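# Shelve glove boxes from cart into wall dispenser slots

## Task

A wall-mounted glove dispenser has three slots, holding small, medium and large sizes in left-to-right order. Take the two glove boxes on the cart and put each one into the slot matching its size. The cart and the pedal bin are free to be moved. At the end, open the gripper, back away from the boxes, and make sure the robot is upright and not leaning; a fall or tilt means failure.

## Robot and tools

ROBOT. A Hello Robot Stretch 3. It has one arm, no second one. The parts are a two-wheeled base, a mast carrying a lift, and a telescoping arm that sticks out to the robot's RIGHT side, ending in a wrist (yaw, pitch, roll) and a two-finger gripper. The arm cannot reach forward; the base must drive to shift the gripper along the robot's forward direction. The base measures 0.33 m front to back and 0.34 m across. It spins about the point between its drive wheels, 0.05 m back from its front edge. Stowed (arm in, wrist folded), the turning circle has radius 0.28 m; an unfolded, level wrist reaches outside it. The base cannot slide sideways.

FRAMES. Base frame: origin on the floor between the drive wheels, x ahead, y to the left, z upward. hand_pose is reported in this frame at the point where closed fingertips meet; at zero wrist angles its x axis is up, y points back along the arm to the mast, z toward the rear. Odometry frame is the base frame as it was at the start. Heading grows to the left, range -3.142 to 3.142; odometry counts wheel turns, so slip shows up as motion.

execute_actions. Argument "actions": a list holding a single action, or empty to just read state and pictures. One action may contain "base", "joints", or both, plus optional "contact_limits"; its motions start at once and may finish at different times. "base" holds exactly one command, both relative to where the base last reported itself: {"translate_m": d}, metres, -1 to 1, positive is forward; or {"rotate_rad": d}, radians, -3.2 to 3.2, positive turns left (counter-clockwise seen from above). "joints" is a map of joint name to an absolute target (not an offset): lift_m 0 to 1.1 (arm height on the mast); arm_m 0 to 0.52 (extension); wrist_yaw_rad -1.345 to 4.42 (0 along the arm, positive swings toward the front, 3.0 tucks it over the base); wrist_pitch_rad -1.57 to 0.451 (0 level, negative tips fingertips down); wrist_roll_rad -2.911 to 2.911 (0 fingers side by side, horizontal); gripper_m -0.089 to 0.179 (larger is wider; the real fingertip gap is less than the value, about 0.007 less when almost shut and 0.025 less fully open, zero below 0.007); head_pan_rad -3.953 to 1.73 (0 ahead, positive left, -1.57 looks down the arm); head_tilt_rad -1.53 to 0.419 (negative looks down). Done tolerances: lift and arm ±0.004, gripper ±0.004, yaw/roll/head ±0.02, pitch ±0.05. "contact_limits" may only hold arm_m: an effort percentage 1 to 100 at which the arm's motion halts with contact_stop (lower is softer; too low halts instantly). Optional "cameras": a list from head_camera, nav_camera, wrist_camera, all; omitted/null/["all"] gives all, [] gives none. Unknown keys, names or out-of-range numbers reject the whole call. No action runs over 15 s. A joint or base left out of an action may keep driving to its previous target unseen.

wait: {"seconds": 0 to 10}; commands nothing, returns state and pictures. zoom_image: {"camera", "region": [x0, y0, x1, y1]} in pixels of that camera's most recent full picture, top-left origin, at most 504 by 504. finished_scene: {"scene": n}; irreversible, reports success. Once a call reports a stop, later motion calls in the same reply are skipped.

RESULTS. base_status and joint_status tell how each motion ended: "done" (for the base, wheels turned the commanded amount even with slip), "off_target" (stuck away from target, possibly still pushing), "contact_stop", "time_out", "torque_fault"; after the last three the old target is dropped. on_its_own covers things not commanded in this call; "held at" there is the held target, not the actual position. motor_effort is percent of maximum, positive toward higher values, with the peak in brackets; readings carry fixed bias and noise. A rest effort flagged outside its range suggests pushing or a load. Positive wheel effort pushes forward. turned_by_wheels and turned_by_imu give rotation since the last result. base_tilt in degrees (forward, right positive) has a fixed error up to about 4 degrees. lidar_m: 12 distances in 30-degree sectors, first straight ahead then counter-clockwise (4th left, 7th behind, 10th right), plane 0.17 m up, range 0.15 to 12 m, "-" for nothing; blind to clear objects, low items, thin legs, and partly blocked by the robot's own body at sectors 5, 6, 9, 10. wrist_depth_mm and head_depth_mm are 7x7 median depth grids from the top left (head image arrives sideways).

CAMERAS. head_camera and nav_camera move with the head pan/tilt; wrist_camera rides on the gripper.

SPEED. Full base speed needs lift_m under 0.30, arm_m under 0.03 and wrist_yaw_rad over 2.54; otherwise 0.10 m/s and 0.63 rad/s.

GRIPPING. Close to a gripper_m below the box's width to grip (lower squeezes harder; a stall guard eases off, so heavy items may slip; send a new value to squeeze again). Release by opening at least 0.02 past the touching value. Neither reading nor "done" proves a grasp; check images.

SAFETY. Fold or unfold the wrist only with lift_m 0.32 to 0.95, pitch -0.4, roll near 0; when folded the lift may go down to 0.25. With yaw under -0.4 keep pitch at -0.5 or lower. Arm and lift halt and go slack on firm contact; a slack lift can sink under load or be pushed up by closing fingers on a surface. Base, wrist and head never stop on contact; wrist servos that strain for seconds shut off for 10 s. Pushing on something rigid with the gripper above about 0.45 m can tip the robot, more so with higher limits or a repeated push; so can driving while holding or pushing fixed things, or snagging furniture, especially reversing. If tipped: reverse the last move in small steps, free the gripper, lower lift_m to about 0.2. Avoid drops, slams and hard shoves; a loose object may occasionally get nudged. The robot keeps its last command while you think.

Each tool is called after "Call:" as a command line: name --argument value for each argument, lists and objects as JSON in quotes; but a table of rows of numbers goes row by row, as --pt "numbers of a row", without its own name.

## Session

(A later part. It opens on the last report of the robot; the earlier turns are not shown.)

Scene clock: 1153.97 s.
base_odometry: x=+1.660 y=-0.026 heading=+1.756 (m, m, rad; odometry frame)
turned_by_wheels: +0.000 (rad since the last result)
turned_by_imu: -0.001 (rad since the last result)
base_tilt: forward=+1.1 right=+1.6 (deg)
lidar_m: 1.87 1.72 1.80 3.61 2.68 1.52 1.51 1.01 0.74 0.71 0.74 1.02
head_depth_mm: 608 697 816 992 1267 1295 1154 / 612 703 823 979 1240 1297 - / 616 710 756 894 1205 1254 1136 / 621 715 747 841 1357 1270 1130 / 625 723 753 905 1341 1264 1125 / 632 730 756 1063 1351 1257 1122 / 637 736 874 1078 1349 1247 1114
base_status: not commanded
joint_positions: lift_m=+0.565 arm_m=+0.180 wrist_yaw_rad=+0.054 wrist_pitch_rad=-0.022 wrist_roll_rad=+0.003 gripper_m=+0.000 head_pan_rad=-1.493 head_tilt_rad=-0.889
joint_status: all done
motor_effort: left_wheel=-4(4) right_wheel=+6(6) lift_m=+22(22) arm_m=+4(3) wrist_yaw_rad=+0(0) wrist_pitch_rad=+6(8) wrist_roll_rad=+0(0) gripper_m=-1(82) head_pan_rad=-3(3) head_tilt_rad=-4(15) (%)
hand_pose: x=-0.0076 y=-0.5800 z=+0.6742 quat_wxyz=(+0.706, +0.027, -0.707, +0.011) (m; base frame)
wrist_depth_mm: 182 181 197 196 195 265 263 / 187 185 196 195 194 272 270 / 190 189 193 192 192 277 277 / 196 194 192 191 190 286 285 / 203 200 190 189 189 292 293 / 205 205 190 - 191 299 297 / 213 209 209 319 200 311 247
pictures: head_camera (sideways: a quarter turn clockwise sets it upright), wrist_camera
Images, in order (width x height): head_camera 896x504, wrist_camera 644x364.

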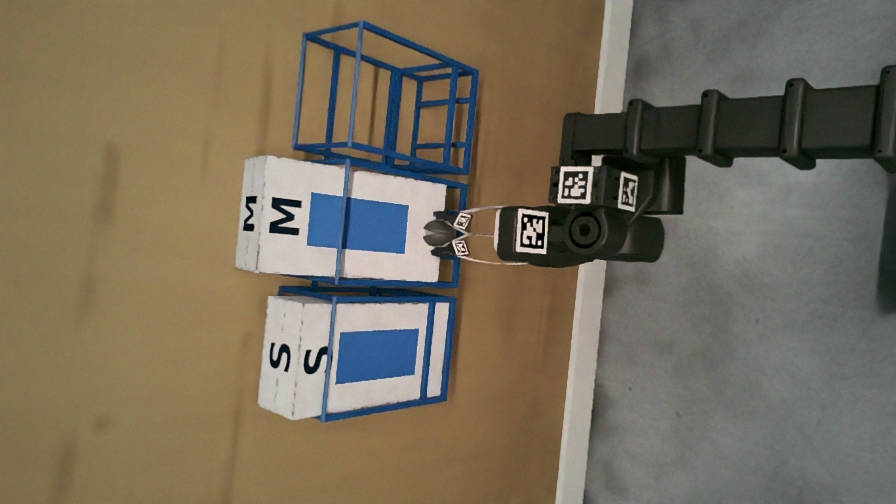

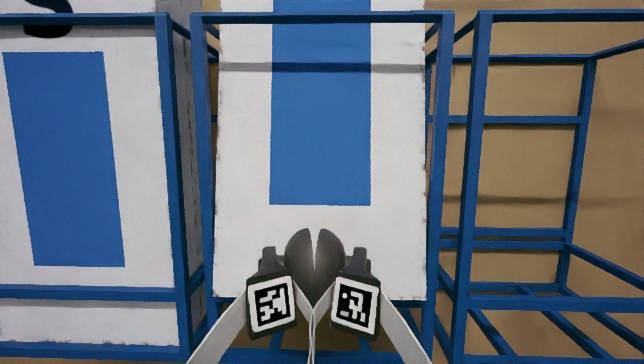

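Call:
execute_actions --actions '[{"joints": {"arm_m": 0.205}, "contact_limits": {"arm_m": 12}}]' --cameras '["head_camera", "wrist_camera"]'

Scene clock: 1171.67 s.
base_odometry: x=+1.660 y=-0.026 heading=+1.756 (m, m, rad; odometry frame)
turned_by_wheels: +0.000 (rad since the last result)
turned_by_imu: -0.001 (rad since the last result)
base_tilt: forward=+1.1 right=+1.6 (deg)
lidar_m: 1.87 1.72 1.79 3.60 2.69 1.52 1.51 1.01 0.74 0.72 0.74 1.02
head_depth_mm: 608 696 818 991 1266 1292 1152 / 612 703 825 977 1240 1297 - / 616 709 761 890 - 1259 1135 / 622 716 754 896 1334 1274 1131 / 626 723 751 903 1340 1263 1126 / 631 730 759 1063 1356 1257 1121 / 638 737 874 1075 1345 1248 1118
base_status: not commanded
joint_positions: lift_m=+0.565 arm_m=+0.205 wrist_yaw_rad=+0.054 wrist_pitch_rad=-0.022 wrist_roll_rad=+0.003 gripper_m=+0.000 head_pan_rad=-1.493 head_tilt_rad=-0.889
joint_status: all done
motor_effort: left_wheel=-4(4) right_wheel=+6(6) lift_m=+23(23) arm_m=+4(6) wrist_yaw_rad=+0(1) wrist_pitch_rad=+7(7) wrist_roll_rad=+0(0) gripper_m=-3(2) head_pan_rad=-3(3) head_tilt_rad=-4(4) (%)
contact_limits: arm_m 12 (drawing in: default 28, maximum 46; extending or still: default 39, maximum 63)
hand_pose: x=-0.0076 y=-0.6050 z=+0.6740 quat_wxyz=(+0.706, +0.027, -0.707, +0.011) (m; base frame)
wrist_depth_mm: 157 156 166 164 163 243 241 / 160 159 170 168 167 247 247 / 164 162 174 172 171 252 252 / 170 169 179 177 176 262 257 / 174 173 183 181 180 268 266 / 181 178 188 - 184 276 271 / 186 183 194 194 192 281 231
pictures: head_camera (sideways: a quarter turn clockwise sets it upright), wrist_camera
Images, in order (width x height): head_camera 896x504, wrist_camera 644x364.

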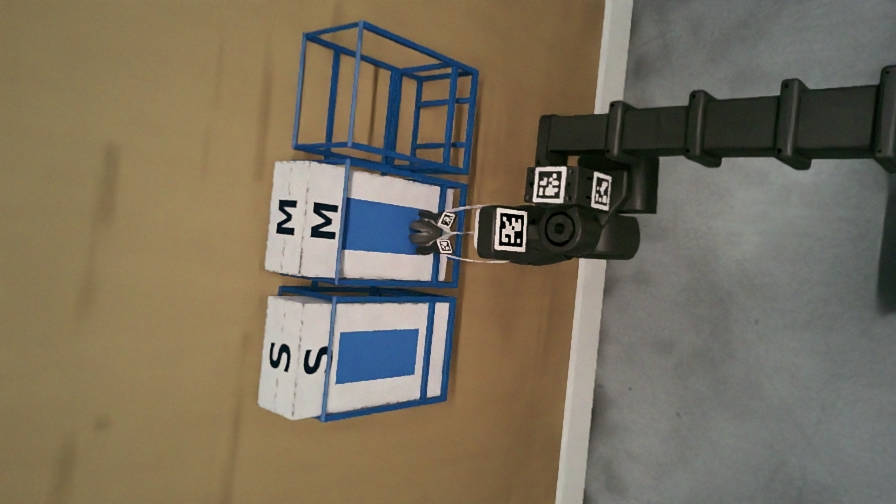

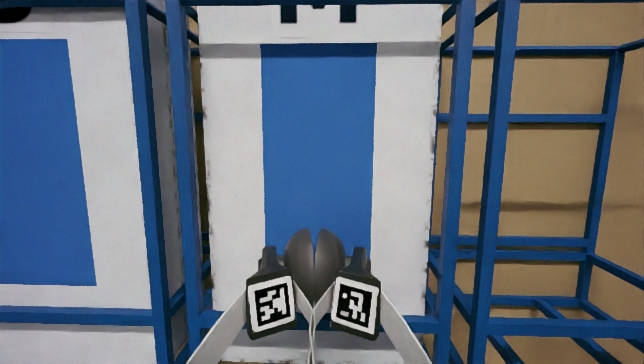

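Call:
execute_actions --actions '[{"joints": {"arm_m": 0.0}}]' --cameras '["head_camera", "wrist_camera"]'

Scene clock: 1177.50 s.
base_odometry: x=+1.660 y=-0.026 heading=+1.756 (m, m, rad; odometry frame)
turned_by_wheels: +0.000 (rad since the last result)
turned_by_imu: -0.001 (rad since the last result)
base_tilt: forward=+1.1 right=+1.6 (deg)
lidar_m: 1.87 1.73 1.80 3.61 2.68 1.52 1.51 1.01 0.74 0.71 0.74 1.02
head_depth_mm: 607 696 816 994 1264 1296 1151 / 612 702 824 983 1287 1291 1197 / 618 708 760 892 1310 1281 - / 621 717 752 1036 1346 - - / 626 724 751 904 1338 1259 1124 / 631 728 757 1064 1347 1258 1121 / 637 737 873 1077 1343 1248 1113
base_status: not commanded
joint_positions: lift_m=+0.565 arm_m=+0.000 wrist_yaw_rad=+0.055 wrist_pitch_rad=-0.022 wrist_roll_rad=+0.003 gripper_m=+0.000 head_pan_rad=-1.493 head_tilt_rad=-0.889
joint_status: all done
motor_effort: left_wheel=-3(3) right_wheel=+5(6) lift_m=+23(23) arm_m=-3(2) wrist_yaw_rad=+1(0) wrist_pitch_rad=+7(7) wrist_roll_rad=+0(0) gripper_m=-2(2) head_pan_rad=-3(3) head_tilt_rad=-4(5) (%)
hand_pose: x=-0.0075 y=-0.4005 z=+0.6741 quat_wxyz=(+0.706, +0.027, -0.707, +0.011) (m; base frame)
wrist_depth_mm: 461 452 443 446 443 436 432 / 468 367 363 366 451 442 449 / 484 379 367 379 462 458 451 / 506 389 381 386 469 467 466 / 517 502 389 395 397 478 477 / 530 521 514 - 506 504 499 / 539 540 533 525 519 508 508
pictures: head_camera (sideways: a quarter turn clockwise sets it upright), wrist_camera
Images, in order (width x height): head_camera 896x504, wrist_camera 644x364.

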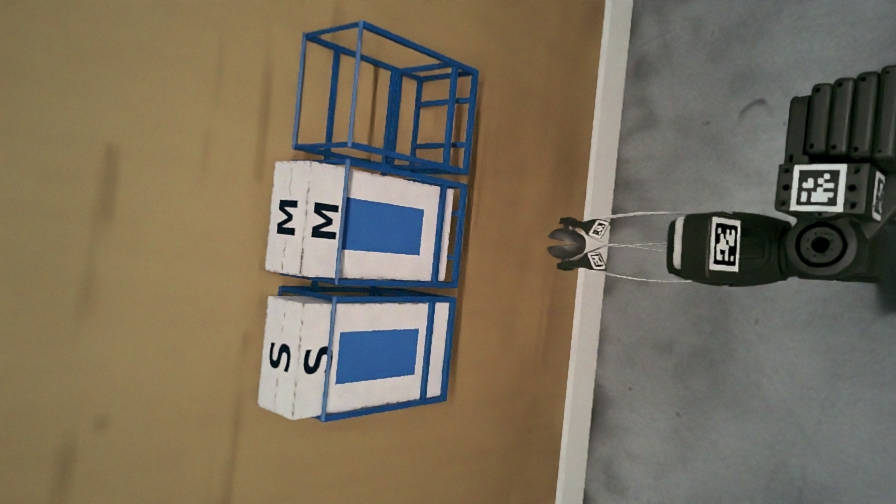

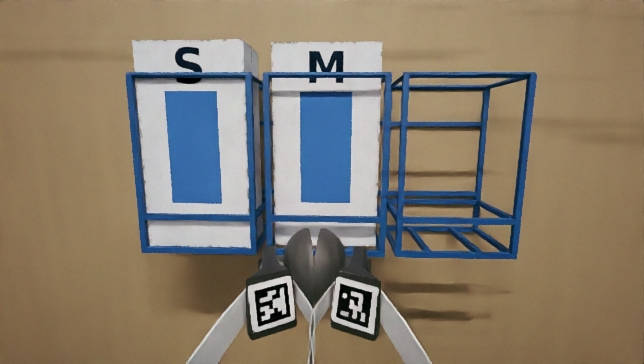

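Call:
execute_actions --actions '[{"joints": {"wrist_yaw_rad": 1.6, "wrist_pitch_rad": -0.4, "head_tilt_rad": -0.7}}]' --cameras '["head_camera"]'

Scene clock: 1191.23 s.
base_odometry: x=+1.660 y=-0.026 heading=+1.756 (m, m, rad; odometry frame)
turned_by_wheels: +0.000 (rad since the last result)
turned_by_imu: -0.001 (rad since the last result)
base_tilt: forward=+1.1 right=+1.6 (deg)
lidar_m: 1.86 1.73 1.80 3.61 2.69 1.53 1.50 1.01 0.74 0.71 0.74 1.02
head_depth_mm: 579 645 728 831 983 1189 1225 / 582 649 733 830 968 1209 1215 / 586 656 739 796 921 1222 1209 / 590 658 747 771 885 1244 1200 / 594 663 752 775 998 1257 1194 / 598 668 757 779 1017 1277 1186 / 602 672 764 887 1058 1271 1180
base_status: not commanded
joint_positions: lift_m=+0.565 arm_m=+0.000 wrist_yaw_rad=+1.598 wrist_pitch_rad=-0.412 wrist_roll_rad=+0.003 gripper_m=+0.000 head_pan_rad=-1.493 head_tilt_rad=-0.705
joint_status: all done
motor_effort: left_wheel=-4(4) right_wheel=+6(6) lift_m=+23(23) arm_m=-3(3) wrist_yaw_rad=+2(3) wrist_pitch_rad=+4(6) wrist_roll_rad=+0(0) gripper_m=-1(2) head_pan_rad=-3(3) head_tilt_rad=+2(14) (%)
hand_pose: x=+0.2037 y=-0.1392 z=+0.5791 quat_wxyz=(+0.586, +0.597, -0.380, +0.394) (m; base frame)
wrist_depth_mm: - - - - - - 685 / - - - - - - 678 / - - - - - - 674 / - - - - - - 676 / - - - - - 992 674 / 881 907 887 - 920 874 668 / 761 771 769 744 761 764 670
pictures: head_camera (sideways: a quarter turn clockwise sets it upright)
Images, in order (width x height): head_camera 896x504.

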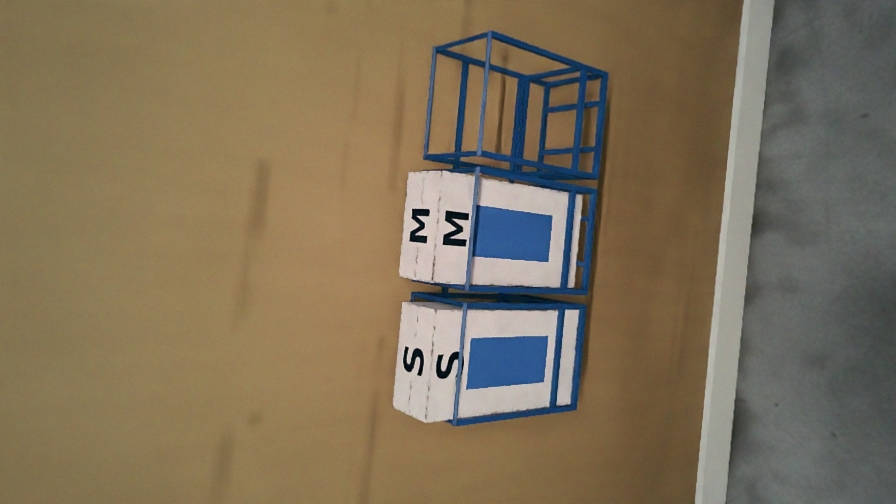

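Both boxes are seated in their slots and the gripper is clear.

Call:
finished_scene --scene 1

The scene is finished: the task was done.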